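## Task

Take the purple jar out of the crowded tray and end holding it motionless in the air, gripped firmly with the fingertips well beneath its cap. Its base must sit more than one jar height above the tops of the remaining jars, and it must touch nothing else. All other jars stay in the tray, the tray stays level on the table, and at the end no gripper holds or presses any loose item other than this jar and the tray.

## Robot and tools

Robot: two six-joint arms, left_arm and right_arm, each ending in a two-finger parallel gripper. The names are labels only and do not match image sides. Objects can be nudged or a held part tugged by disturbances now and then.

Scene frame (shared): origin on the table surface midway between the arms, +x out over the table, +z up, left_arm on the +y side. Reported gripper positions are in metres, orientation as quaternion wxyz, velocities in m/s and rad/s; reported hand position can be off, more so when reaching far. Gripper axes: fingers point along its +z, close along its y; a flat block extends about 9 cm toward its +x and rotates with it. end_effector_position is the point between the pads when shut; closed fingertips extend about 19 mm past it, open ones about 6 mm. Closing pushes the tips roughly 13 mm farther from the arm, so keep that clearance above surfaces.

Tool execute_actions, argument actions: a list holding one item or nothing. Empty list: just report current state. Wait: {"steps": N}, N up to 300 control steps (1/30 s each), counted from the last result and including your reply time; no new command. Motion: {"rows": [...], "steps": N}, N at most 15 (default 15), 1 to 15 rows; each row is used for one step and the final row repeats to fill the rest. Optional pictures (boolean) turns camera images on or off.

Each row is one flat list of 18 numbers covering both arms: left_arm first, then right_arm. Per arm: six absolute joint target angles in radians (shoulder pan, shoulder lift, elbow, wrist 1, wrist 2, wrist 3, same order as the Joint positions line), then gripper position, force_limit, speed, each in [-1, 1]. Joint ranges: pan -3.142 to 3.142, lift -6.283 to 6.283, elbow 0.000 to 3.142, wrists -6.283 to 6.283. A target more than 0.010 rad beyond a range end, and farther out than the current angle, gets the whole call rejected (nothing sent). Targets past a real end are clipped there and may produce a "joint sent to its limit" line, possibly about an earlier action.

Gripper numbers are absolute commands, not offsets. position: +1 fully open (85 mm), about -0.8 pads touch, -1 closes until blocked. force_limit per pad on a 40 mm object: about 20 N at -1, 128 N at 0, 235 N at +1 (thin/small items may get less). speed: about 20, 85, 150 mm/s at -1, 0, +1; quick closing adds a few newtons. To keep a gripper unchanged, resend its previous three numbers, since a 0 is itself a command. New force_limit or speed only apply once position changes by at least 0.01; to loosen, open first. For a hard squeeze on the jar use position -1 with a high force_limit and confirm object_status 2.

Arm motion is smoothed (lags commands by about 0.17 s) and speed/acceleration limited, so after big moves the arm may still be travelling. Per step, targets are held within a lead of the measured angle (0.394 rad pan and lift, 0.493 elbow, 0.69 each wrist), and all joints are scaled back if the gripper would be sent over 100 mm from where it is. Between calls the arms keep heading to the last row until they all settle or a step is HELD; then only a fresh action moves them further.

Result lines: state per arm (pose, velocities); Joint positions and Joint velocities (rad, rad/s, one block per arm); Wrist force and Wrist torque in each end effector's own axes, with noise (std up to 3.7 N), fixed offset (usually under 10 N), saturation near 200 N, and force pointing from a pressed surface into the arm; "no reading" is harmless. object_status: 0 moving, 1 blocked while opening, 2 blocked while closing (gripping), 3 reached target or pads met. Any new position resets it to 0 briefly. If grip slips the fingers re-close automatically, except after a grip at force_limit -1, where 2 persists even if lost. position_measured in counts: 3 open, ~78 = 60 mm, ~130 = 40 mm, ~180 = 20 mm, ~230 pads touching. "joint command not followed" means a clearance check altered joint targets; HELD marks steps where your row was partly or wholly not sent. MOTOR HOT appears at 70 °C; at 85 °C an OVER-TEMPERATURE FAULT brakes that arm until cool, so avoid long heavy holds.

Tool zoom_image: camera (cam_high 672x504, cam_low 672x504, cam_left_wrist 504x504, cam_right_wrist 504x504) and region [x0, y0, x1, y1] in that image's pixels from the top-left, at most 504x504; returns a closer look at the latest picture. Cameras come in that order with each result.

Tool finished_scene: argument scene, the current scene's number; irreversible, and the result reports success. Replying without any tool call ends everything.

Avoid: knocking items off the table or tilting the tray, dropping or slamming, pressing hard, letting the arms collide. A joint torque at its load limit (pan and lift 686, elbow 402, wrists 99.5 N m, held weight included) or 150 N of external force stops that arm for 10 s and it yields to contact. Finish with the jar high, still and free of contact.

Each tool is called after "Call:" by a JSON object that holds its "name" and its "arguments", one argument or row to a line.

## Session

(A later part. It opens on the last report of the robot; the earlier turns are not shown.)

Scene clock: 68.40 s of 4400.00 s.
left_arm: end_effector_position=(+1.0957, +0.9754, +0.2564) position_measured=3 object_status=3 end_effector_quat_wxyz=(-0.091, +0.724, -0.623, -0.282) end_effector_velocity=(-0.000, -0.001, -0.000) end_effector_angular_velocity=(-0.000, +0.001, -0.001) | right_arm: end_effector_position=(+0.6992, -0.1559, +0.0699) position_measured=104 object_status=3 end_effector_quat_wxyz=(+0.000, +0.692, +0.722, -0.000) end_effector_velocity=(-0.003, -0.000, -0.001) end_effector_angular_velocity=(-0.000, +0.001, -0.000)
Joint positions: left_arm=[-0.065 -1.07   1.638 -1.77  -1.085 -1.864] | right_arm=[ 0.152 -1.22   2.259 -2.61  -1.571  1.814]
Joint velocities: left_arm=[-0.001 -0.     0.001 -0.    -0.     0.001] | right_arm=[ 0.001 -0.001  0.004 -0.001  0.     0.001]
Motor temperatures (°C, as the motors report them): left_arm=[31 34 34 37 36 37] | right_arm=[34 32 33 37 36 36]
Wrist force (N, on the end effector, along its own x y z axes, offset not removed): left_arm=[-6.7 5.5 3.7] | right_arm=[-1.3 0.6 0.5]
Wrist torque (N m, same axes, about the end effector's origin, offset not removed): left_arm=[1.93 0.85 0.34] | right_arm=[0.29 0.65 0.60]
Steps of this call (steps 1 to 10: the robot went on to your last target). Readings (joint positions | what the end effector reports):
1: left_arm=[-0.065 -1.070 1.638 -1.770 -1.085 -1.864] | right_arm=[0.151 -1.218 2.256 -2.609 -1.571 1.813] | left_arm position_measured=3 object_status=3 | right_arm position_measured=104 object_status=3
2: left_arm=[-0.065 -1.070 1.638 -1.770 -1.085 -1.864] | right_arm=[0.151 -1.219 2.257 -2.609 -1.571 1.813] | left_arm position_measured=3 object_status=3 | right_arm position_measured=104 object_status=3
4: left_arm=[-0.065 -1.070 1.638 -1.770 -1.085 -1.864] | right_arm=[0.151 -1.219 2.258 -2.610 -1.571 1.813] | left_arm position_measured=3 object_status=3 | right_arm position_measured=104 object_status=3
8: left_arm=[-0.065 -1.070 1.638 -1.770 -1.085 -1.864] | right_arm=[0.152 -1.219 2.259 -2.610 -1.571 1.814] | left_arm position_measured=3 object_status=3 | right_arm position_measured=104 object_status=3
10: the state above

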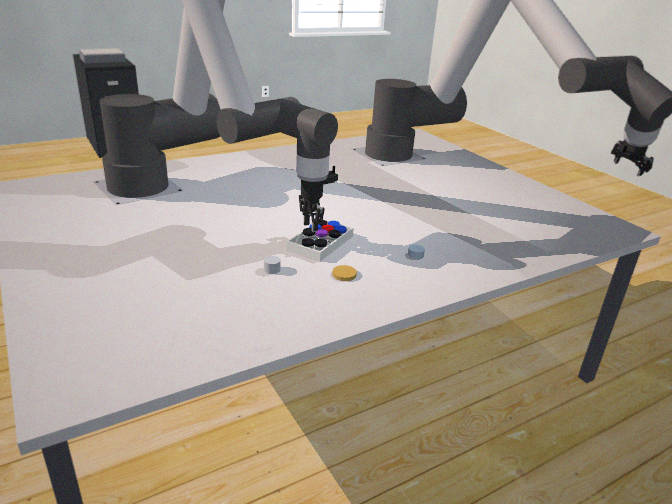

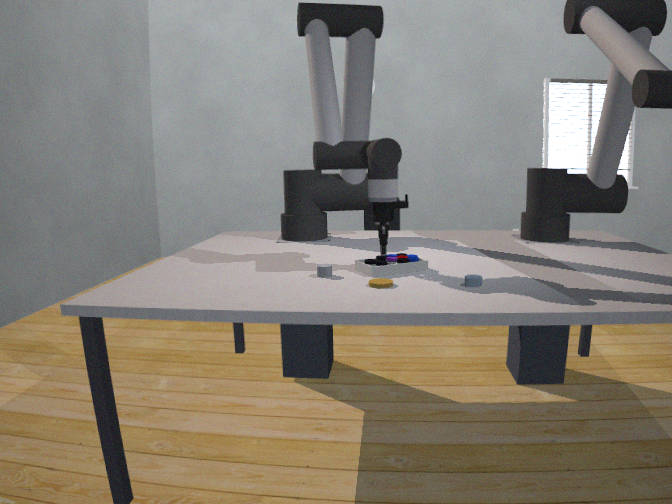

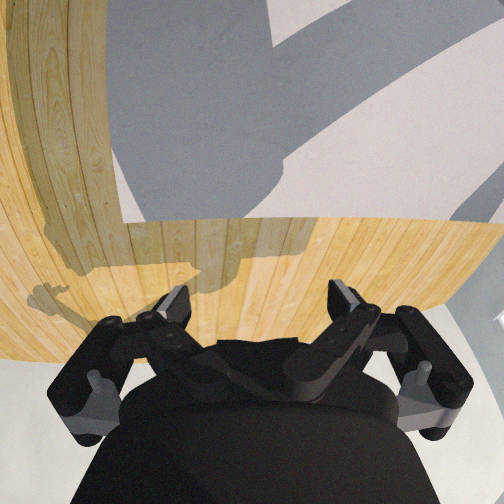

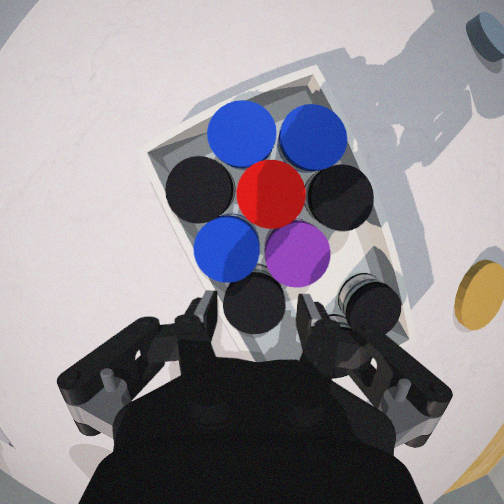

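Call:
{"name": "execute_actions", "arguments": {
  "actions": [
    {"rows":[[-0.065,-1.07,1.638,-1.77,-1.085,-1.864,1,0,0,0.1514,-1.2038,2.2662,-2.6332,-1.571,1.814,0.2,-0.6,0]],"steps":12}
  ],
  "pictures": false
}}

Call:
{"name": "execute_actions", "arguments": {
  "actions": [
    {"rows":[[-0.065,-1.07,1.638,-1.77,-1.085,-1.864,1,0,0,0.1514,-1.2038,2.2662,-2.6332,-1.571,1.814,-1,-0.6,-0.5]]}
  ],
  "pictures": false
}}

Call:
{"name": "execute_actions", "arguments": {
  "actions": [
    {"rows":[[-0.065,-1.07,1.638,-1.77,-1.085,-1.864,1,0,0,0.1514,-1.2169,2.2626,-2.6165,-1.571,1.814,-1,-0.6,-0.5]],"steps":8}
  ],
  "pictures": false
}}

Call:
{"name": "execute_actions", "arguments": {
  "actions": [
    {"rows":[[-0.065,-1.07,1.638,-1.77,-1.085,-1.864,1,0,0,0.1018,-1.2169,2.2626,-2.6165,-1.571,0.908,-1,-0.6,-0.5]]}
  ],
  "pictures": false
}}

Call:
{"name": "execute_actions", "arguments": {
  "actions": [
    {"rows":[[-0.065,-1.07,1.638,-1.77,-1.085,-1.864,1,0,0,0.1018,-1.2051,2.2659,-2.6316,-1.571,0.908,-1,-0.6,-0.5]],"steps":13}
  ]
}}

Scene clock: 80.97 s of 4400.00 s.
left_arm: end_effector_position=(+1.0957, +0.9754, +0.2564) position_measured=3 object_status=3 end_effector_quat_wxyz=(-0.091, +0.724, -0.623, -0.282) end_effector_velocity=(+0.001, +0.000, +0.000) end_effector_angular_velocity=(+0.000, -0.001, +0.001) | right_arm: end_effector_position=(+0.6977, -0.1565, +0.0579) position_measured=104 object_status=3 end_effector_quat_wxyz=(+0.000, +0.692, +0.722, -0.000) end_effector_velocity=(-0.001, -0.001, -0.008) end_effector_angular_velocity=(+0.001, +0.001, -0.002)
Joint positions: left_arm=[-0.065 -1.07   1.638 -1.77  -1.085 -1.864] | right_arm=[ 0.152 -1.205  2.266 -2.632 -1.571  1.814]
Joint velocities: left_arm=[ 0.     0.    -0.001  0.     0.    -0.   ] | right_arm=[-0.001  0.009  0.004 -0.013  0.001  0.001]
Motor temperatures (°C, as the motors report them): left_arm=[31 34 34 37 36 37] | right_arm=[34 32 33 37 36 36]
Wrist force (N, on the end effector, along its own x y z axes, offset not removed): left_arm=[-8.2 5.2 3.2] | right_arm=[1.7 1.4 2.6]
Wrist torque (N m, same axes, about the end effector's origin, offset not removed): left_arm=[1.68 1.31 0.15] | right_arm=[0.45 0.14 0.54]
Steps of this call (steps 1 to 15: the robot went on to your last target; steps 16 to 90: nothing new was sent; then 9.17 s passed at rest; steps 91 to 102: all 12 steps of this action). Readings (joint positions | what the end effector reports):
91: left_arm=[-0.065 -1.070 1.638 -1.770 -1.085 -1.864] | right_arm=[0.152 -1.220 2.259 -2.611 -1.571 1.814] | left_arm position_measured=3 object_status=3 | right_arm position_measured=104 object_status=3
92: left_arm=[-0.065 -1.070 1.638 -1.770 -1.085 -1.864] | right_arm=[0.152 -1.219 2.260 -2.612 -1.571 1.814] | left_arm position_measured=3 object_status=3 | right_arm position_measured=104 object_status=3
94: left_arm=[-0.065 -1.070 1.638 -1.770 -1.085 -1.864] | right_arm=[0.152 -1.214 2.262 -2.619 -1.571 1.814] | left_arm position_measured=3 object_status=3 | right_arm position_measured=104 object_status=3
98: left_arm=[-0.065 -1.070 1.638 -1.770 -1.085 -1.864] | right_arm=[0.152 -1.207 2.265 -2.628 -1.571 1.814] | left_arm position_measured=3 object_status=3 | right_arm position_measured=104 object_status=3
102: the state above

Scene clock: 81.47 s of 4400.00 s.
left_arm: end_effector_position=(+1.0957, +0.9754, +0.2564) position_measured=3 object_status=3 end_effector_quat_wxyz=(-0.091, +0.724, -0.623, -0.282) end_effector_velocity=(-0.001, -0.001, -0.001) end_effector_angular_velocity=(-0.000, +0.002, -0.002) | right_arm: end_effector_position=(+0.6977, -0.1566, +0.0571) position_measured=135 object_status=0 end_effector_quat_wxyz=(+0.000, +0.692, +0.722, +0.000) end_effector_velocity=(-0.000, -0.001, -0.000) end_effector_angular_velocity=(-0.002, +0.001, -0.000)
Joint positions: left_arm=[-0.065 -1.07   1.638 -1.77  -1.085 -1.864] | right_arm=[ 0.151 -1.204  2.266 -2.633 -1.571  1.814]
Joint velocities: left_arm=[-0.001 -0.     0.002 -0.     0.     0.001] | right_arm=[-0.     0.     0.     0.001 -0.002  0.   ]
Motor temperatures (°C, as the motors report them): left_arm=[31 34 34 37 36 37] | right_arm=[34 32 33 37 36 36]
Wrist force (N, on the end effector, along its own x y z axes, offset not removed): left_arm=[-9.8 6.3 2.4] | right_arm=[-0.3 -2.4 -32.7]
Wrist torque (N m, same axes, about the end effector's origin, offset not removed): left_arm=[1.97 1.62 0.51] | right_arm=[0.97 0.24 0.60]
Steps of this call (steps 1 to 15: all 15 steps of this action). Readings (joint positions | what the end effector reports):
1: left_arm=[-0.065 -1.070 1.638 -1.770 -1.085 -1.864] | right_arm=[0.151 -1.205 2.266 -2.632 -1.571 1.814] | left_arm position_measured=3 object_status=3 | right_arm position_measured=104 object_status=0
2: left_arm=[-0.065 -1.070 1.638 -1.770 -1.085 -1.864] | right_arm=[0.151 -1.205 2.266 -2.632 -1.571 1.814] | left_arm position_measured=3 object_status=3 | right_arm position_measured=104 object_status=0
4: left_arm=[-0.065 -1.070 1.638 -1.770 -1.085 -1.864] | right_arm=[0.151 -1.204 2.266 -2.633 -1.571 1.814] | left_arm position_measured=3 object_status=3 | right_arm position_measured=108 object_status=0
8: left_arm=[-0.065 -1.070 1.638 -1.770 -1.085 -1.864] | right_arm=[0.151 -1.204 2.266 -2.633 -1.571 1.814] | left_arm position_measured=3 object_status=3 | right_arm position_measured=125 object_status=0
15: the state above

Scene clock: 81.73 s of 4400.00 s.
left_arm: end_effector_position=(+1.0957, +0.9754, +0.2564) position_measured=3 object_status=3 end_effector_quat_wxyz=(-0.091, +0.724, -0.623, -0.282) end_effector_velocity=(-0.001, +0.001, -0.001) end_effector_angular_velocity=(+0.000, +0.001, +0.001) | right_arm: end_effector_position=(+0.6975, -0.1567, +0.0645) position_measured=135 object_status=2 end_effector_quat_wxyz=(+0.000, +0.692, +0.722, -0.000) end_effector_velocity=(-0.000, -0.001, +0.017) end_effector_angular_velocity=(-0.002, +0.000, +0.002)
Joint positions: left_arm=[-0.065 -1.07   1.638 -1.77  -1.085 -1.864] | right_arm=[ 0.151 -1.214  2.264 -2.62  -1.571  1.814]
Joint velocities: left_arm=[ 0.001 -0.     0.001  0.     0.     0.   ] | right_arm=[ 0.    -0.022 -0.006  0.028 -0.001 -0.002]
Motor temperatures (°C, as the motors report them): left_arm=[31 34 34 37 36 37] | right_arm=[34 32 33 37 36 36]
Wrist force (N, on the end effector, along its own x y z axes, offset not removed): left_arm=[-13.8 3.9 0.6] | right_arm=[3.2 2.9 0.5]
Wrist torque (N m, same axes, about the end effector's origin, offset not removed): left_arm=[1.53 2.49 0.48] | right_arm=[0.61 -0.15 0.52]
Steps of this call (steps 1 to 8: all 8 steps of this action). Readings (joint positions | what the end effector reports):
1: left_arm=[-0.065 -1.070 1.638 -1.770 -1.085 -1.864] | right_arm=[0.151 -1.204 2.266 -2.633 -1.571 1.814] | left_arm position_measured=3 object_status=3 | right_arm position_measured=135 object_status=2
2: left_arm=[-0.065 -1.070 1.638 -1.770 -1.085 -1.864] | right_arm=[0.151 -1.205 2.266 -2.632 -1.571 1.814] | left_arm position_measured=3 object_status=3 | right_arm position_measured=135 object_status=2
4: left_arm=[-0.065 -1.070 1.638 -1.770 -1.085 -1.864] | right_arm=[0.151 -1.209 2.265 -2.627 -1.571 1.814] | left_arm position_measured=3 object_status=3 | right_arm position_measured=135 object_status=2
8: the state above

Scene clock: 82.23 s of 4400.00 s.
left_arm: end_effector_position=(+1.0957, +0.9754, +0.2564) position_measured=3 object_status=3 end_effector_quat_wxyz=(-0.091, +0.724, -0.623, -0.282) end_effector_velocity=(-0.001, +0.001, -0.001) end_effector_angular_velocity=(-0.000, +0.001, +0.001) | right_arm: end_effector_position=(+0.7171, -0.1922, +0.0668) position_measured=135 object_status=2 end_effector_quat_wxyz=(+0.000, +0.381, +0.925, -0.000) end_effector_velocity=(+0.006, -0.010, +0.001) end_effector_angular_velocity=(-0.001, -0.002, +0.856)
Joint positions: left_arm=[-0.065 -1.07   1.638 -1.77  -1.085 -1.864] | right_arm=[ 0.104 -1.217  2.263 -2.617 -1.571  1.019]
Joint velocities: left_arm=[ 0.001  0.     0.002 -0.    -0.    -0.   ] | right_arm=[-0.014 -0.001 -0.    -0.001 -0.001 -0.869]
Motor temperatures (°C, as the motors report them): left_arm=[31 34 34 37 36 37] | right_arm=[34 32 33 37 36 36]
Wrist force (N, on the end effector, along its own x y z axes, offset not removed): left_arm=[-8.6 3.8 0.4] | right_arm=[0.0 3.6 2.7]
Wrist torque (N m, same axes, about the end effector's origin, offset not removed): left_arm=[1.46 1.42 0.41] | right_arm=[0.81 0.40 0.59]
Steps of this call (steps 1 to 15: all 15 steps of this action). Readings (joint positions | what the end effector reports):
1: left_arm=[-0.065 -1.070 1.638 -1.770 -1.085 -1.864] | right_arm=[0.151 -1.215 2.263 -2.619 -1.571 1.814] | left_arm position_measured=3 object_status=3 | right_arm position_measured=135 object_status=2
2: left_arm=[-0.065 -1.070 1.638 -1.770 -1.085 -1.864] | right_arm=[0.149 -1.215 2.263 -2.619 -1.571 1.812] | left_arm position_measured=3 object_status=3 | right_arm position_measured=135 object_status=2
4: left_arm=[-0.065 -1.070 1.638 -1.770 -1.085 -1.864] | right_arm=[0.133 -1.216 2.263 -2.618 -1.571 1.766] | left_arm position_measured=3 object_status=3 | right_arm position_measured=135 object_status=2
8: left_arm=[-0.065 -1.070 1.638 -1.770 -1.085 -1.864] | right_arm=[0.113 -1.216 2.263 -2.617 -1.571 1.494] | left_arm position_measured=3 object_status=3 | right_arm position_measured=135 object_status=2
15: the state above

Scene clock: 82.67 s of 4400.00 s.
left_arm: end_effector_position=(+1.0957, +0.9754, +0.2564) position_measured=3 object_status=3 end_effector_quat_wxyz=(-0.091, +0.724, -0.623, -0.282) end_effector_velocity=(-0.001, -0.002, -0.001) end_effector_angular_velocity=(-0.000, +0.002, -0.002) | right_arm: end_effector_position=(+0.7178, -0.1934, +0.0585) position_measured=135 object_status=2 end_effector_quat_wxyz=(+0.000, +0.332, +0.943, -0.000) end_effector_velocity=(-0.001, -0.001, -0.005) end_effector_angular_velocity=(-0.001, +0.001, +0.027)
Joint positions: left_arm=[-0.065 -1.07   1.638 -1.77  -1.085 -1.864] | right_arm=[ 0.102 -1.206  2.266 -2.631 -1.571  0.912]
Joint velocities: left_arm=[-0.002  0.     0.002  0.    -0.     0.001] | right_arm=[-0.001  0.005  0.002 -0.007 -0.001 -0.028]
Motor temperatures (°C, as the motors report them): left_arm=[31 34 34 37 36 37] | right_arm=[34 32 33 37 36 36]
Wrist force (N, on the end effector, along its own x y z axes, offset not removed): left_arm=[-12.0 4.3 3.5] | right_arm=[2.9 5.4 -0.3]
Wrist torque (N m, same axes, about the end effector's origin, offset not removed): left_arm=[1.53 2.04 0.13] | right_arm=[1.10 0.00 0.61]
Steps of this call (steps 1 to 13: all 13 steps of this action). Readings (joint positions | what the end effector reports):
1: left_arm=[-0.065 -1.070 1.638 -1.770 -1.085 -1.864] | right_arm=[0.103 -1.217 2.263 -2.617 -1.571 0.994] | left_arm position_measured=3 object_status=3 | right_arm position_measured=135 object_status=2
2: left_arm=[-0.065 -1.070 1.638 -1.770 -1.085 -1.864] | right_arm=[0.103 -1.216 2.263 -2.617 -1.571 0.974] | left_arm position_measured=3 object_status=3 | right_arm position_measured=135 object_status=2
4: left_arm=[-0.065 -1.070 1.638 -1.770 -1.085 -1.864] | right_arm=[0.102 -1.212 2.264 -2.622 -1.571 0.947] | left_arm position_measured=3 object_status=3 | right_arm position_measured=135 object_status=2
8: left_arm=[-0.065 -1.070 1.638 -1.770 -1.085 -1.864] | right_arm=[0.102 -1.208 2.265 -2.628 -1.571 0.922] | left_arm position_measured=3 object_status=3 | right_arm position_measured=135 object_status=2
13: the state above

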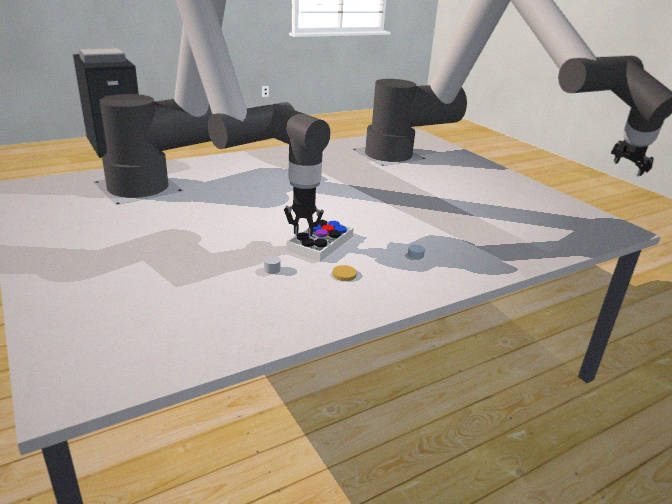

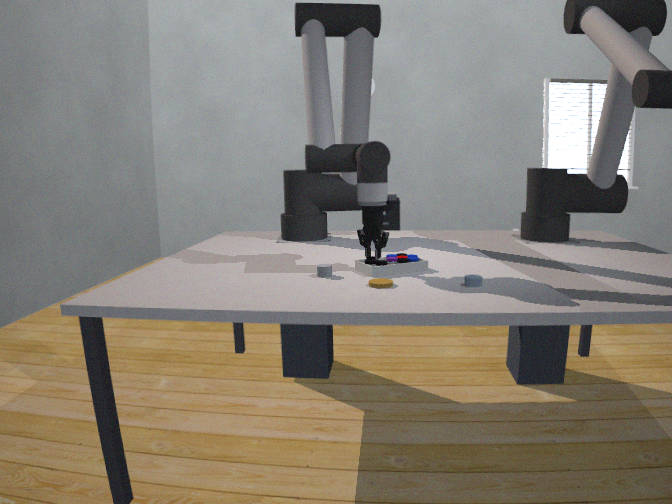

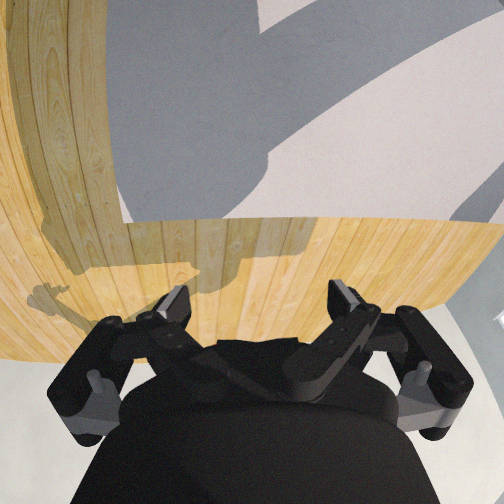

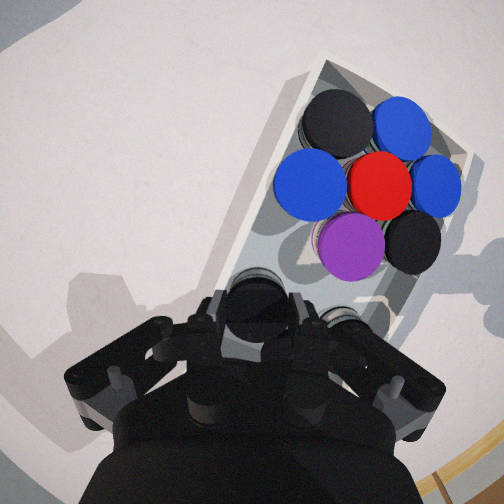

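Call:
{"name": "execute_actions", "arguments": {
  "actions": []
}}

Call:
{"name": "execute_actions", "arguments": {
  "actions": [
    {"rows":[[-0.065,-1.07,1.638,-1.77,-1.085,-1.864,1,0,0,0.1018,-1.2051,2.2659,-2.6316,-1.571,0.908,0.1,-0.6,0],[-0.065,-1.07,1.638,-1.77,-1.085,-1.864,1,0,0,0.1018,-1.2051,2.2659,-2.6316,-1.571,0.908,0.1,-0.6,0],[-0.065,-1.07,1.638,-1.77,-1.085,-1.864,1,0,0,0.1018,-1.2051,2.2659,-2.6316,-1.571,0.908,0.1,-0.6,0],[-0.065,-1.07,1.638,-1.77,-1.085,-1.864,1,0,0,0.1018,-1.2051,2.2659,-2.6316,-1.571,0.908,0.1,-0.6,0],[-0.065,-1.07,1.638,-1.77,-1.085,-1.864,1,0,0,0.1018,-1.2051,2.2659,-2.6316,-1.571,0.908,0.1,-0.6,0],[-0.065,-1.07,1.638,-1.77,-1.085,-1.864,1,0,0,0.1018,-1.2051,2.2659,-2.6316,-1.571,0.908,0.1,-0.6,0],[-0.065,-1.07,1.638,-1.77,-1.085,-1.864,1,0,0,0.1018,-1.2234,2.2608,-2.6082,-1.571,0.908,0.1,-0.6,0]],"steps":15}
  ]
}}

Scene clock: 102.87 s of 4400.00 s.
left_arm: end_effector_position=(+1.0957, +0.9754, +0.2564) position_measured=3 object_status=3 end_effector_quat_wxyz=(-0.091, +0.724, -0.623, -0.282) end_effector_velocity=(+0.001, -0.000, +0.001) end_effector_angular_velocity=(+0.000, -0.001, -0.000) | right_arm: end_effector_position=(+0.7178, -0.1935, +0.0579) position_measured=135 object_status=2 end_effector_quat_wxyz=(+0.000, +0.330, +0.944, -0.000) end_effector_velocity=(+0.001, +0.000, +0.000) end_effector_angular_velocity=(+0.000, -0.000, -0.000)
Joint positions: left_arm=[-0.065 -1.07   1.638 -1.77  -1.085 -1.864] | right_arm=[ 0.102 -1.205  2.266 -2.632 -1.571  0.908]
Joint velocities: left_arm=[-0.    -0.    -0.001 -0.     0.     0.   ] | right_arm=[-0.    -0.    -0.001  0.001  0.     0.   ]
Motor temperatures (°C, as the motors report them): left_arm=[31 34 34 37 36 37] | right_arm=[34 32 33 37 36 36]
Wrist force (N, on the end effector, along its own x y z axes, offset not removed): left_arm=[-6.3 4.9 3.9] | right_arm=[2.6 0.2 0.3]
Wrist torque (N m, same axes, about the end effector's origin, offset not removed): left_arm=[1.62 0.91 0.43] | right_arm=[-0.02 -0.07 0.53]
Steps of this call (steps 1 to 15: the robot went on to your last target; steps 16 to 90: nothing new was sent; then 17.20 s passed at rest). Readings (joint positions | what the end effector reports):
1: left_arm=[-0.065 -1.070 1.638 -1.770 -1.085 -1.864] | right_arm=[0.102 -1.206 2.266 -2.631 -1.571 0.911] | left_arm position_measured=3 object_status=3 | right_arm position_measured=135 object_status=2
2: left_arm=[-0.065 -1.070 1.638 -1.770 -1.085 -1.864] | right_arm=[0.102 -1.206 2.266 -2.631 -1.571 0.910] | left_arm position_measured=3 object_status=3 | right_arm position_measured=135 object_status=2
4: left_arm=[-0.065 -1.070 1.638 -1.770 -1.085 -1.864] | right_arm=[0.102 -1.205 2.266 -2.631 -1.571 0.909] | left_arm position_measured=3 object_status=3 | right_arm position_measured=135 object_status=2
8: left_arm=[-0.065 -1.070 1.638 -1.770 -1.085 -1.864] | right_arm=[0.102 -1.205 2.266 -2.631 -1.571 0.908] | left_arm position_measured=3 object_status=3 | right_arm position_measured=135 object_status=2
90: the state above
All arms were judged still, so your last target was given up. Only a new action makes them travel on or press farther. Fingers that are still opening or closing keep moving.

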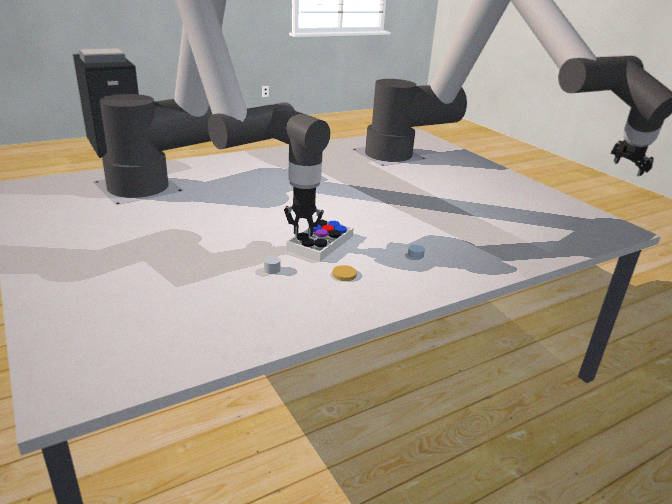

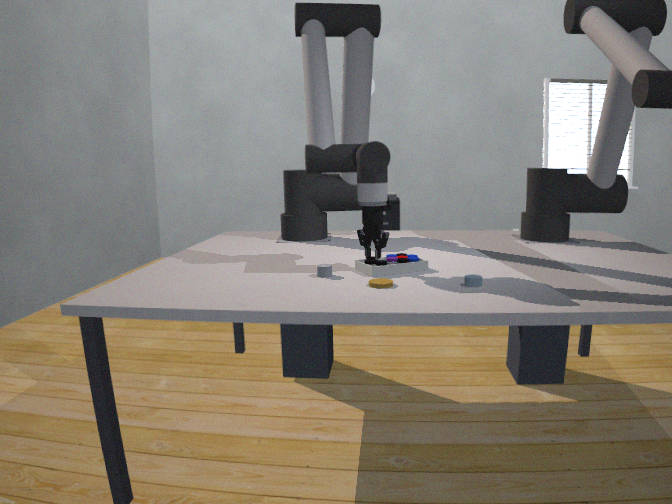

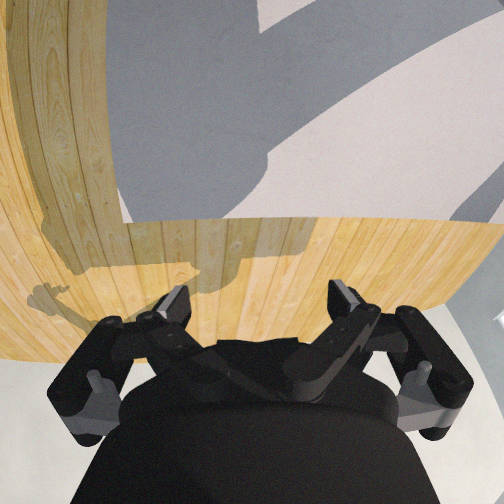

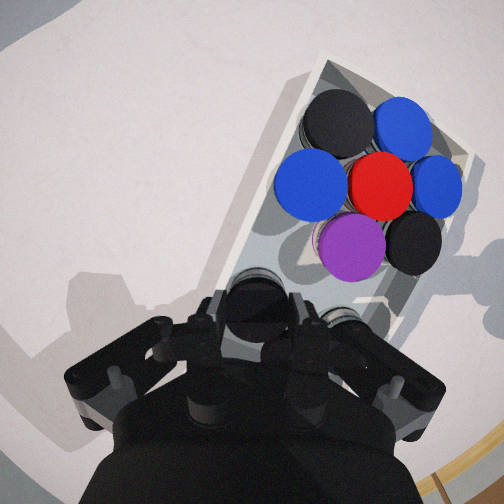

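Scene clock: 103.37 s of 4400.00 s.
left_arm: end_effector_position=(+1.0957, +0.9754, +0.2564) position_measured=3 object_status=3 end_effector_quat_wxyz=(-0.091, +0.724, -0.623, -0.282) end_effector_velocity=(+0.000, -0.002, +0.000) end_effector_angular_velocity=(-0.000, -0.000, -0.002) | right_arm: end_effector_position=(+0.7177, -0.1936, +0.0694) position_measured=117 object_status=0 end_effector_quat_wxyz=(+0.000, +0.330, +0.944, -0.000) end_effector_velocity=(-0.000, -0.000, +0.018) end_effector_angular_velocity=(+0.000, -0.000, +0.001)
Joint positions: left_arm=[-0.065 -1.07   1.638 -1.77  -1.085 -1.864] | right_arm=[ 0.102 -1.22   2.262 -2.612 -1.571  0.908]
Joint velocities: left_arm=[-0.002 -0.001  0.    -0.     0.     0.   ] | right_arm=[-0.    -0.024 -0.007  0.03   0.    -0.001]
Motor temperatures (°C, as the motors report them): left_arm=[31 34 34 37 36 37] | right_arm=[34 32 33 37 36 36]
Wrist force (N, on the end effector, along its own x y z axes, offset not removed): left_arm=[-8.1 3.0 5.0] | right_arm=[2.4 1.6 -2.0]
Wrist torque (N m, same axes, about the end effector's origin, offset not removed): left_arm=[1.24 1.14 0.30] | right_arm=[0.26 -0.03 0.56]
Steps of this call (steps 1 to 15: all 15 steps of this action). Readings (joint positions | what the end effector reports):
1: left_arm=[-0.065 -1.070 1.638 -1.770 -1.085 -1.864] | right_arm=[0.102 -1.205 2.266 -2.632 -1.571 0.908] | left_arm position_measured=3 object_status=3 | right_arm position_measured=135 object_status=0
2: left_arm=[-0.065 -1.070 1.638 -1.770 -1.085 -1.864] | right_arm=[0.102 -1.205 2.266 -2.632 -1.571 0.908] | left_arm position_measured=3 object_status=3 | right_arm position_measured=135 object_status=0
4: left_arm=[-0.065 -1.070 1.638 -1.770 -1.085 -1.864] | right_arm=[0.102 -1.205 2.266 -2.632 -1.571 0.908] | left_arm position_measured=3 object_status=3 | right_arm position_measured=128 object_status=0
8: left_arm=[-0.065 -1.070 1.638 -1.770 -1.085 -1.864] | right_arm=[0.102 -1.206 2.266 -2.630 -1.571 0.908] | left_arm position_measured=3 object_status=3 | right_arm position_measured=118 object_status=0
15: the state above

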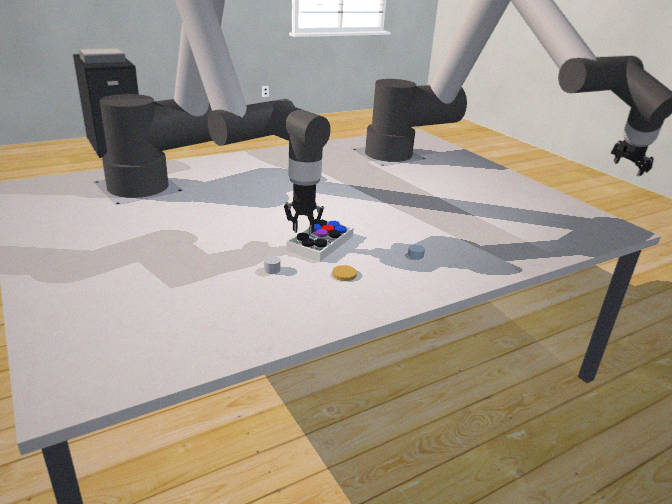

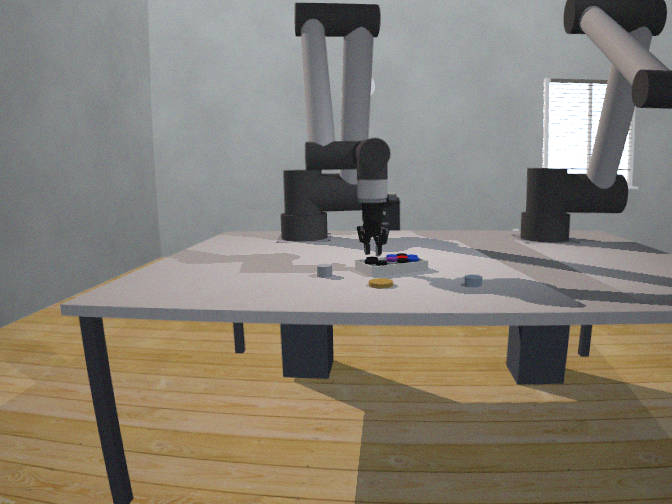

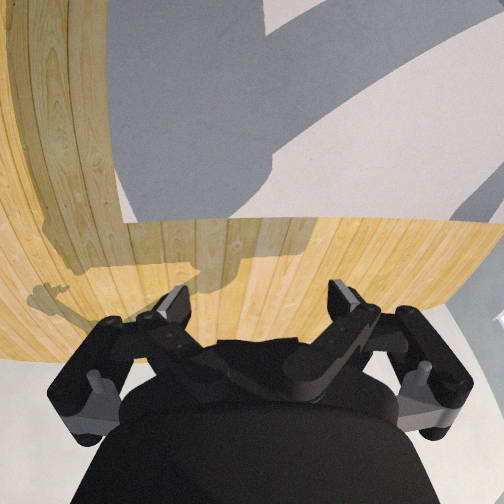

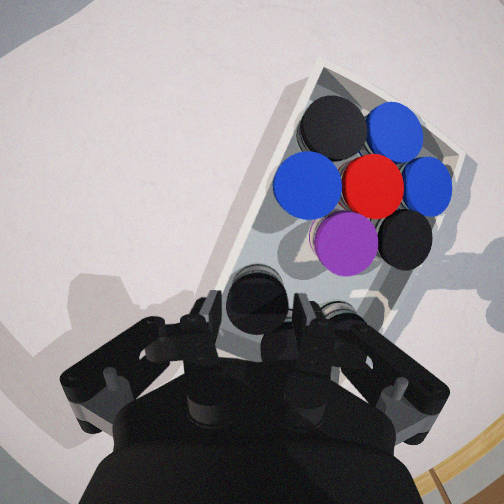

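Call:
{"name": "execute_actions", "arguments": {
  "actions": [
    {"rows":[[-0.065,-1.07,1.638,-1.77,-1.085,-1.864,1,0,0,0.133,-1.214,2.232,-2.589,-1.571,1.15,0.1,-0.6,0],[-0.065,-1.07,1.638,-1.77,-1.085,-1.864,1,0,0,0.133,-1.214,2.232,-2.589,-1.571,1.15,0.1,-0.6,0],[-0.065,-1.07,1.638,-1.77,-1.085,-1.864,1,0,0,0.133,-1.214,2.232,-2.589,-1.571,1.15,0.1,-0.6,0],[-0.065,-1.07,1.638,-1.77,-1.085,-1.864,1,0,0,0.1637,-1.2,2.203,-2.5738,-1.571,1.3895,0.1,-0.6,0]],"steps":15}
  ],
  "pictures": false
}}

Call:
{"name": "execute_actions", "arguments": {
  "actions": [
    {"steps":10}
  ]
}}

Scene clock: 109.73 s of 4400.00 s.
left_arm: end_effector_position=(+1.0957, +0.9754, +0.2564) position_measured=3 object_status=3 end_effector_quat_wxyz=(-0.091, +0.724, -0.623, -0.282) end_effector_velocity=(+0.001, -0.000, +0.001) end_effector_angular_velocity=(-0.000, -0.002, -0.000) | right_arm: end_effector_position=(+0.7303, -0.1391, +0.0777) position_measured=117 object_status=3 end_effector_quat_wxyz=(+0.000, +0.506, +0.862, -0.000) end_effector_velocity=(+0.006, +0.026, +0.003) end_effector_angular_velocity=(+0.001, -0.001, -0.239)
Joint positions: left_arm=[-0.065 -1.07   1.638 -1.77  -1.085 -1.864] | right_arm=[ 0.16  -1.201  2.206 -2.576 -1.571  1.355]
Joint velocities: left_arm=[-0.    -0.    -0.001  0.    -0.     0.   ] | right_arm=[ 0.027  0.011 -0.026  0.014  0.     0.266]
Motor temperatures (°C, as the motors report them): left_arm=[31 34 34 37 36 37] | right_arm=[34 32 33 37 36 36]
Wrist force (N, on the end effector, along its own x y z axes, offset not removed): left_arm=[-11.7 4.9 2.8] | right_arm=[0.8 1.8 -0.4]
Wrist torque (N m, same axes, about the end effector's origin, offset not removed): left_arm=[1.74 1.87 0.31] | right_arm=[0.46 0.31 0.63]
Steps of this call (steps 1 to 15: the robot went on to your last target; steps 16 to 90: nothing new was sent; then 2.87 s passed at rest; steps 91 to 105: all 15 steps of this action). Readings (joint positions | what the end effector reports):
91: left_arm=[-0.065 -1.070 1.638 -1.770 -1.085 -1.864] | right_arm=[0.102 -1.223 2.261 -2.608 -1.571 0.908] | left_arm position_measured=3 object_status=3 | right_arm position_measured=117 object_status=3
92: left_arm=[-0.065 -1.070 1.638 -1.770 -1.085 -1.864] | right_arm=[0.104 -1.223 2.259 -2.607 -1.571 0.910] | left_arm position_measured=3 object_status=3 | right_arm position_measured=117 object_status=3
94: left_arm=[-0.065 -1.070 1.638 -1.770 -1.085 -1.864] | right_arm=[0.114 -1.220 2.250 -2.601 -1.571 0.954] | left_arm position_measured=3 object_status=3 | right_arm position_measured=117 object_status=3
98: left_arm=[-0.065 -1.070 1.638 -1.770 -1.085 -1.864] | right_arm=[0.142 -1.209 2.223 -2.585 -1.571 1.174] | left_arm position_measured=3 object_status=3 | right_arm position_measured=117 object_status=3
105: the state above

Scene clock: 110.07 s of 4400.00 s.
left_arm: end_effector_position=(+1.0957, +0.9754, +0.2564) position_measured=3 object_status=3 end_effector_quat_wxyz=(-0.091, +0.724, -0.623, -0.282) end_effector_velocity=(-0.001, +0.000, -0.001) end_effector_angular_velocity=(+0.000, +0.001, +0.001) | right_arm: end_effector_position=(+0.7308, -0.1361, +0.0779) position_measured=117 object_status=3 end_effector_quat_wxyz=(+0.000, +0.518, +0.855, -0.000) end_effector_velocity=(+0.000, +0.002, +0.000) end_effector_angular_velocity=(+0.001, +0.001, -0.016)
Joint positions: left_arm=[-0.065 -1.07   1.638 -1.77  -1.085 -1.864] | right_arm=[ 0.163 -1.2    2.203 -2.574 -1.571  1.387]
Joint velocities: left_arm=[ 0.     0.     0.001 -0.     0.    -0.001] | right_arm=[ 0.002  0.001 -0.002  0.001  0.001  0.018]
Motor temperatures (°C, as the motors report them): left_arm=[31 34 34 37 36 37] | right_arm=[34 32 33 37 36 36]
Wrist force (N, on the end effector, along its own x y z axes, offset not removed): left_arm=[-10.9 5.6 2.0] | right_arm=[0.2 1.4 2.1]
Wrist torque (N m, same axes, about the end effector's origin, offset not removed): left_arm=[1.85 1.84 0.30] | right_arm=[0.34 0.41 0.46]
Steps of this call (steps 1 to 10: the robot went on to your last target). Readings (joint positions | what the end effector reports):
1: left_arm=[-0.065 -1.070 1.638 -1.770 -1.085 -1.864] | right_arm=[0.161 -1.201 2.205 -2.575 -1.571 1.363] | left_arm position_measured=3 object_status=3 | right_arm position_measured=117 object_status=3
2: left_arm=[-0.065 -1.070 1.638 -1.770 -1.085 -1.864] | right_arm=[0.162 -1.201 2.205 -2.575 -1.571 1.369] | left_arm position_measured=3 object_status=3 | right_arm position_measured=117 object_status=3
4: left_arm=[-0.065 -1.070 1.638 -1.770 -1.085 -1.864] | right_arm=[0.163 -1.201 2.204 -2.574 -1.571 1.378] | left_arm position_measured=3 object_status=3 | right_arm position_measured=117 object_status=3
8: left_arm=[-0.065 -1.070 1.638 -1.770 -1.085 -1.864] | right_arm=[0.163 -1.200 2.203 -2.574 -1.571 1.385] | left_arm position_measured=3 object_status=3 | right_arm position_measured=117 object_status=3
10: the state above

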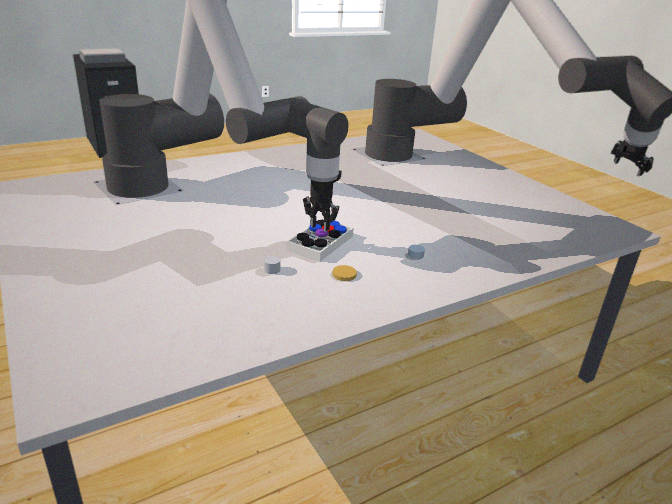

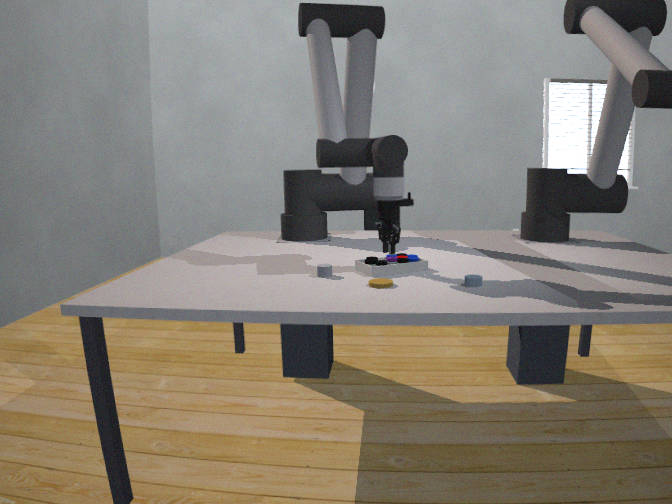

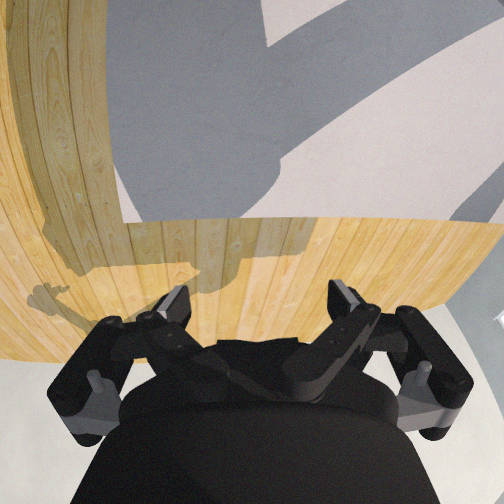

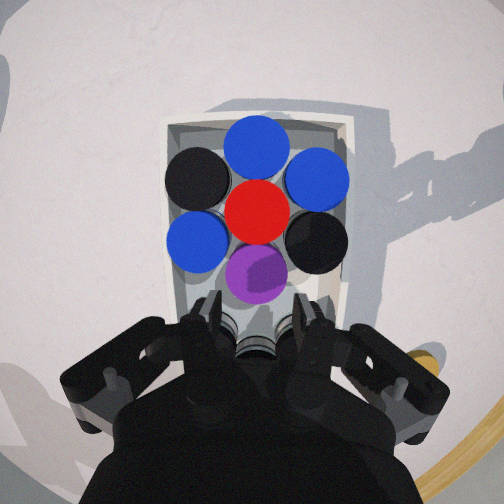

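Call:
{"name": "execute_actions", "arguments": {
  "actions": [
    {"rows":[[-0.065,-1.07,1.638,-1.77,-1.085,-1.864,1,0,0,0.1637,-1.18,2.208,-2.5988,-1.571,1.3895,0.1,-0.6,0],[-0.065,-1.07,1.638,-1.77,-1.085,-1.864,1,0,0,0.1637,-1.18,2.208,-2.5988,-1.571,1.3895,0.1,-0.6,0],[-0.065,-1.07,1.638,-1.77,-1.085,-1.864,1,0,0,0.1637,-1.18,2.208,-2.5988,-1.571,1.3895,0.1,-0.6,0],[-0.065,-1.07,1.638,-1.77,-1.085,-1.864,1,0,0,0.1637,-1.1599,2.2129,-2.6238,-1.571,1.3895,0.1,-0.6,0]],"steps":15}
  ],
  "pictures": false
}}

Call:
{"name": "execute_actions", "arguments": {
  "actions": [
    {"rows":[[-0.065,-1.07,1.638,-1.77,-1.085,-1.864,1,0,0,0.1727,-1.1599,2.2129,-2.6238,-1.571,1.398,0.04,-0.6,0]],"steps":15}
  ]
}}

Scene clock: 115.47 s of 4400.00 s.
left_arm: end_effector_position=(+1.0957, +0.9754, +0.2564) position_measured=3 object_status=3 end_effector_quat_wxyz=(-0.091, +0.724, -0.623, -0.282) end_effector_velocity=(+0.001, -0.000, +0.001) end_effector_angular_velocity=(-0.000, -0.001, +0.000) | right_arm: end_effector_position=(+0.7316, -0.1356, +0.0476) position_measured=117 object_status=3 end_effector_quat_wxyz=(+0.000, +0.519, +0.855, -0.000) end_effector_velocity=(+0.001, +0.000, -0.013) end_effector_angular_velocity=(+0.001, -0.001, +0.000)
Joint positions: left_arm=[-0.065 -1.07   1.638 -1.77  -1.085 -1.864] | right_arm=[ 0.164 -1.162  2.212 -2.621 -1.571  1.389]
Joint velocities: left_arm=[-0.    -0.    -0.002  0.    -0.001 -0.   ] | right_arm=[-0.     0.017  0.004 -0.022  0.    -0.001]
Motor temperatures (°C, as the motors report them): left_arm=[31 34 34 37 36 37] | right_arm=[34 32 33 37 36 36]
Wrist force (N, on the end effector, along its own x y z axes, offset not removed): left_arm=[-7.7 2.5 0.5] | right_arm=[1.5 2.1 2.8]
Wrist torque (N m, same axes, about the end effector's origin, offset not removed): left_arm=[1.19 1.12 0.37] | right_arm=[0.47 0.16 0.65]
Steps of this call (steps 1 to 30: the robot went on to your last target; steps 31 to 90: nothing new was sent; then 1.90 s passed at rest; steps 91 to 105: all 15 steps of this action). Readings (joint positions | what the end effector reports):
91: left_arm=[-0.065 -1.070 1.638 -1.770 -1.085 -1.864] | right_arm=[0.164 -1.200 2.203 -2.574 -1.571 1.390] | left_arm position_measured=3 object_status=3 | right_arm position_measured=117 object_status=3
92: left_arm=[-0.065 -1.070 1.638 -1.770 -1.085 -1.864] | right_arm=[0.164 -1.199 2.203 -2.575 -1.571 1.390] | left_arm position_measured=3 object_status=3 | right_arm position_measured=117 object_status=3
94: left_arm=[-0.065 -1.070 1.638 -1.770 -1.085 -1.864] | right_arm=[0.164 -1.192 2.205 -2.583 -1.571 1.390] | left_arm position_measured=3 object_status=3 | right_arm position_measured=117 object_status=3
98: left_arm=[-0.065 -1.070 1.638 -1.770 -1.085 -1.864] | right_arm=[0.164 -1.174 2.209 -2.607 -1.571 1.390] | left_arm position_measured=3 object_status=3 | right_arm position_measured=117 object_status=3
105: the state above

Scene clock: 115.97 s of 4400.00 s.
left_arm: end_effector_position=(+1.0957, +0.9754, +0.2564) position_measured=3 object_status=3 end_effector_quat_wxyz=(-0.091, +0.724, -0.623, -0.282) end_effector_velocity=(-0.000, -0.002, -0.001) end_effector_angular_velocity=(+0.000, +0.001, -0.001) | right_arm: end_effector_position=(+0.7277, -0.1290, +0.0459) position_measured=124 object_status=3 end_effector_quat_wxyz=(+0.000, +0.519, +0.855, -0.000) end_effector_velocity=(-0.003, +0.001, -0.001) end_effector_angular_velocity=(+0.000, +0.002, -0.001)
Joint positions: left_arm=[-0.065 -1.07   1.638 -1.77  -1.085 -1.864] | right_arm=[ 0.172 -1.16   2.213 -2.624 -1.571  1.398]
Joint velocities: left_arm=[-0.002  0.     0.001 -0.    -0.    -0.001] | right_arm=[ 0.002  0.     0.002 -0.001  0.001  0.003]
Motor temperatures (°C, as the motors report them): left_arm=[31 34 34 37 36 37] | right_arm=[34 32 33 37 36 36]
Wrist force (N, on the end effector, along its own x y z axes, offset not removed): left_arm=[-11.7 5.9 5.5] | right_arm=[0.9 0.2 -0.3]
Wrist torque (N m, same axes, about the end effector's origin, offset not removed): left_arm=[1.84 1.90 0.36] | right_arm=[0.06 0.31 0.65]
Steps of this call (steps 1 to 15: all 15 steps of this action). Readings (joint positions | what the end effector reports):
1: left_arm=[-0.065 -1.070 1.638 -1.770 -1.085 -1.864] | right_arm=[0.164 -1.162 2.212 -2.622 -1.571 1.390] | left_arm position_measured=3 object_status=3 | right_arm position_measured=117 object_status=0
2: left_arm=[-0.065 -1.070 1.638 -1.770 -1.085 -1.864] | right_arm=[0.164 -1.161 2.213 -2.622 -1.571 1.390] | left_arm position_measured=3 object_status=3 | right_arm position_measured=117 object_status=0
4: left_arm=[-0.065 -1.070 1.638 -1.770 -1.085 -1.864] | right_arm=[0.167 -1.161 2.213 -2.623 -1.571 1.393] | left_arm position_measured=3 object_status=3 | right_arm position_measured=121 object_status=0
8: left_arm=[-0.065 -1.070 1.638 -1.770 -1.085 -1.864] | right_arm=[0.171 -1.160 2.213 -2.623 -1.571 1.396] | left_arm position_measured=3 object_status=3 | right_arm position_measured=123 object_status=0
15: the state above

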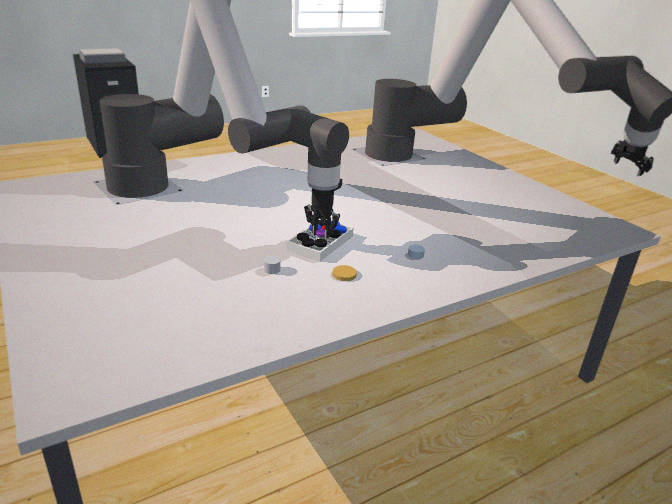

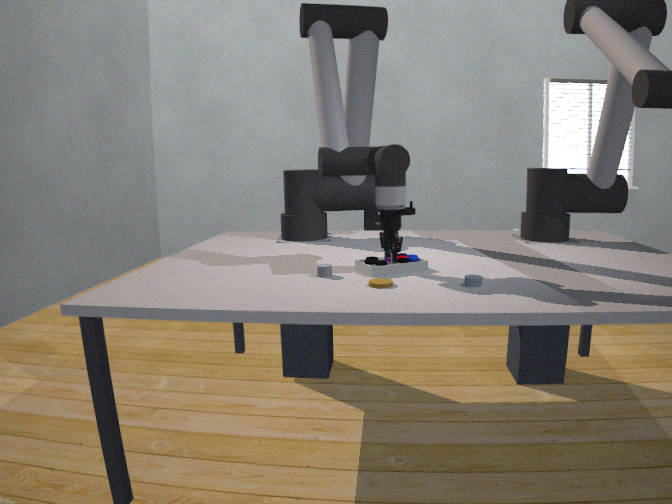

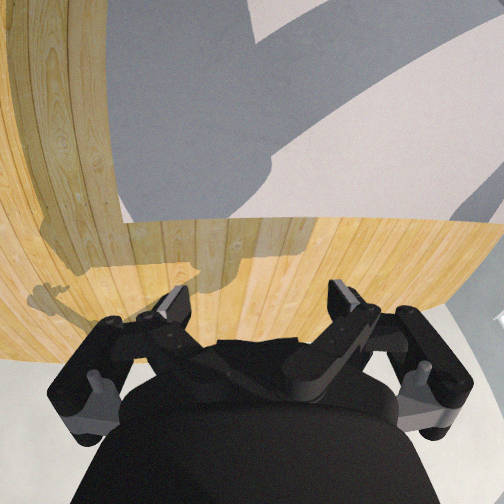

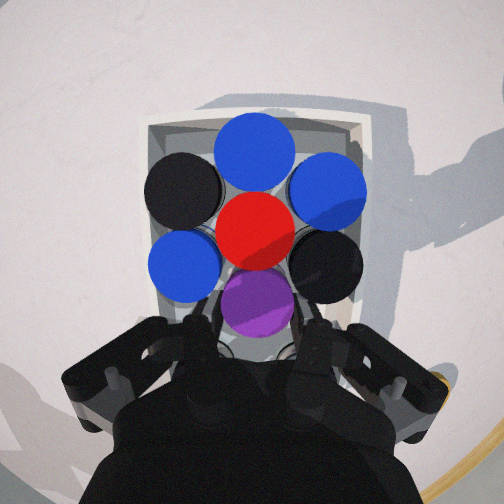

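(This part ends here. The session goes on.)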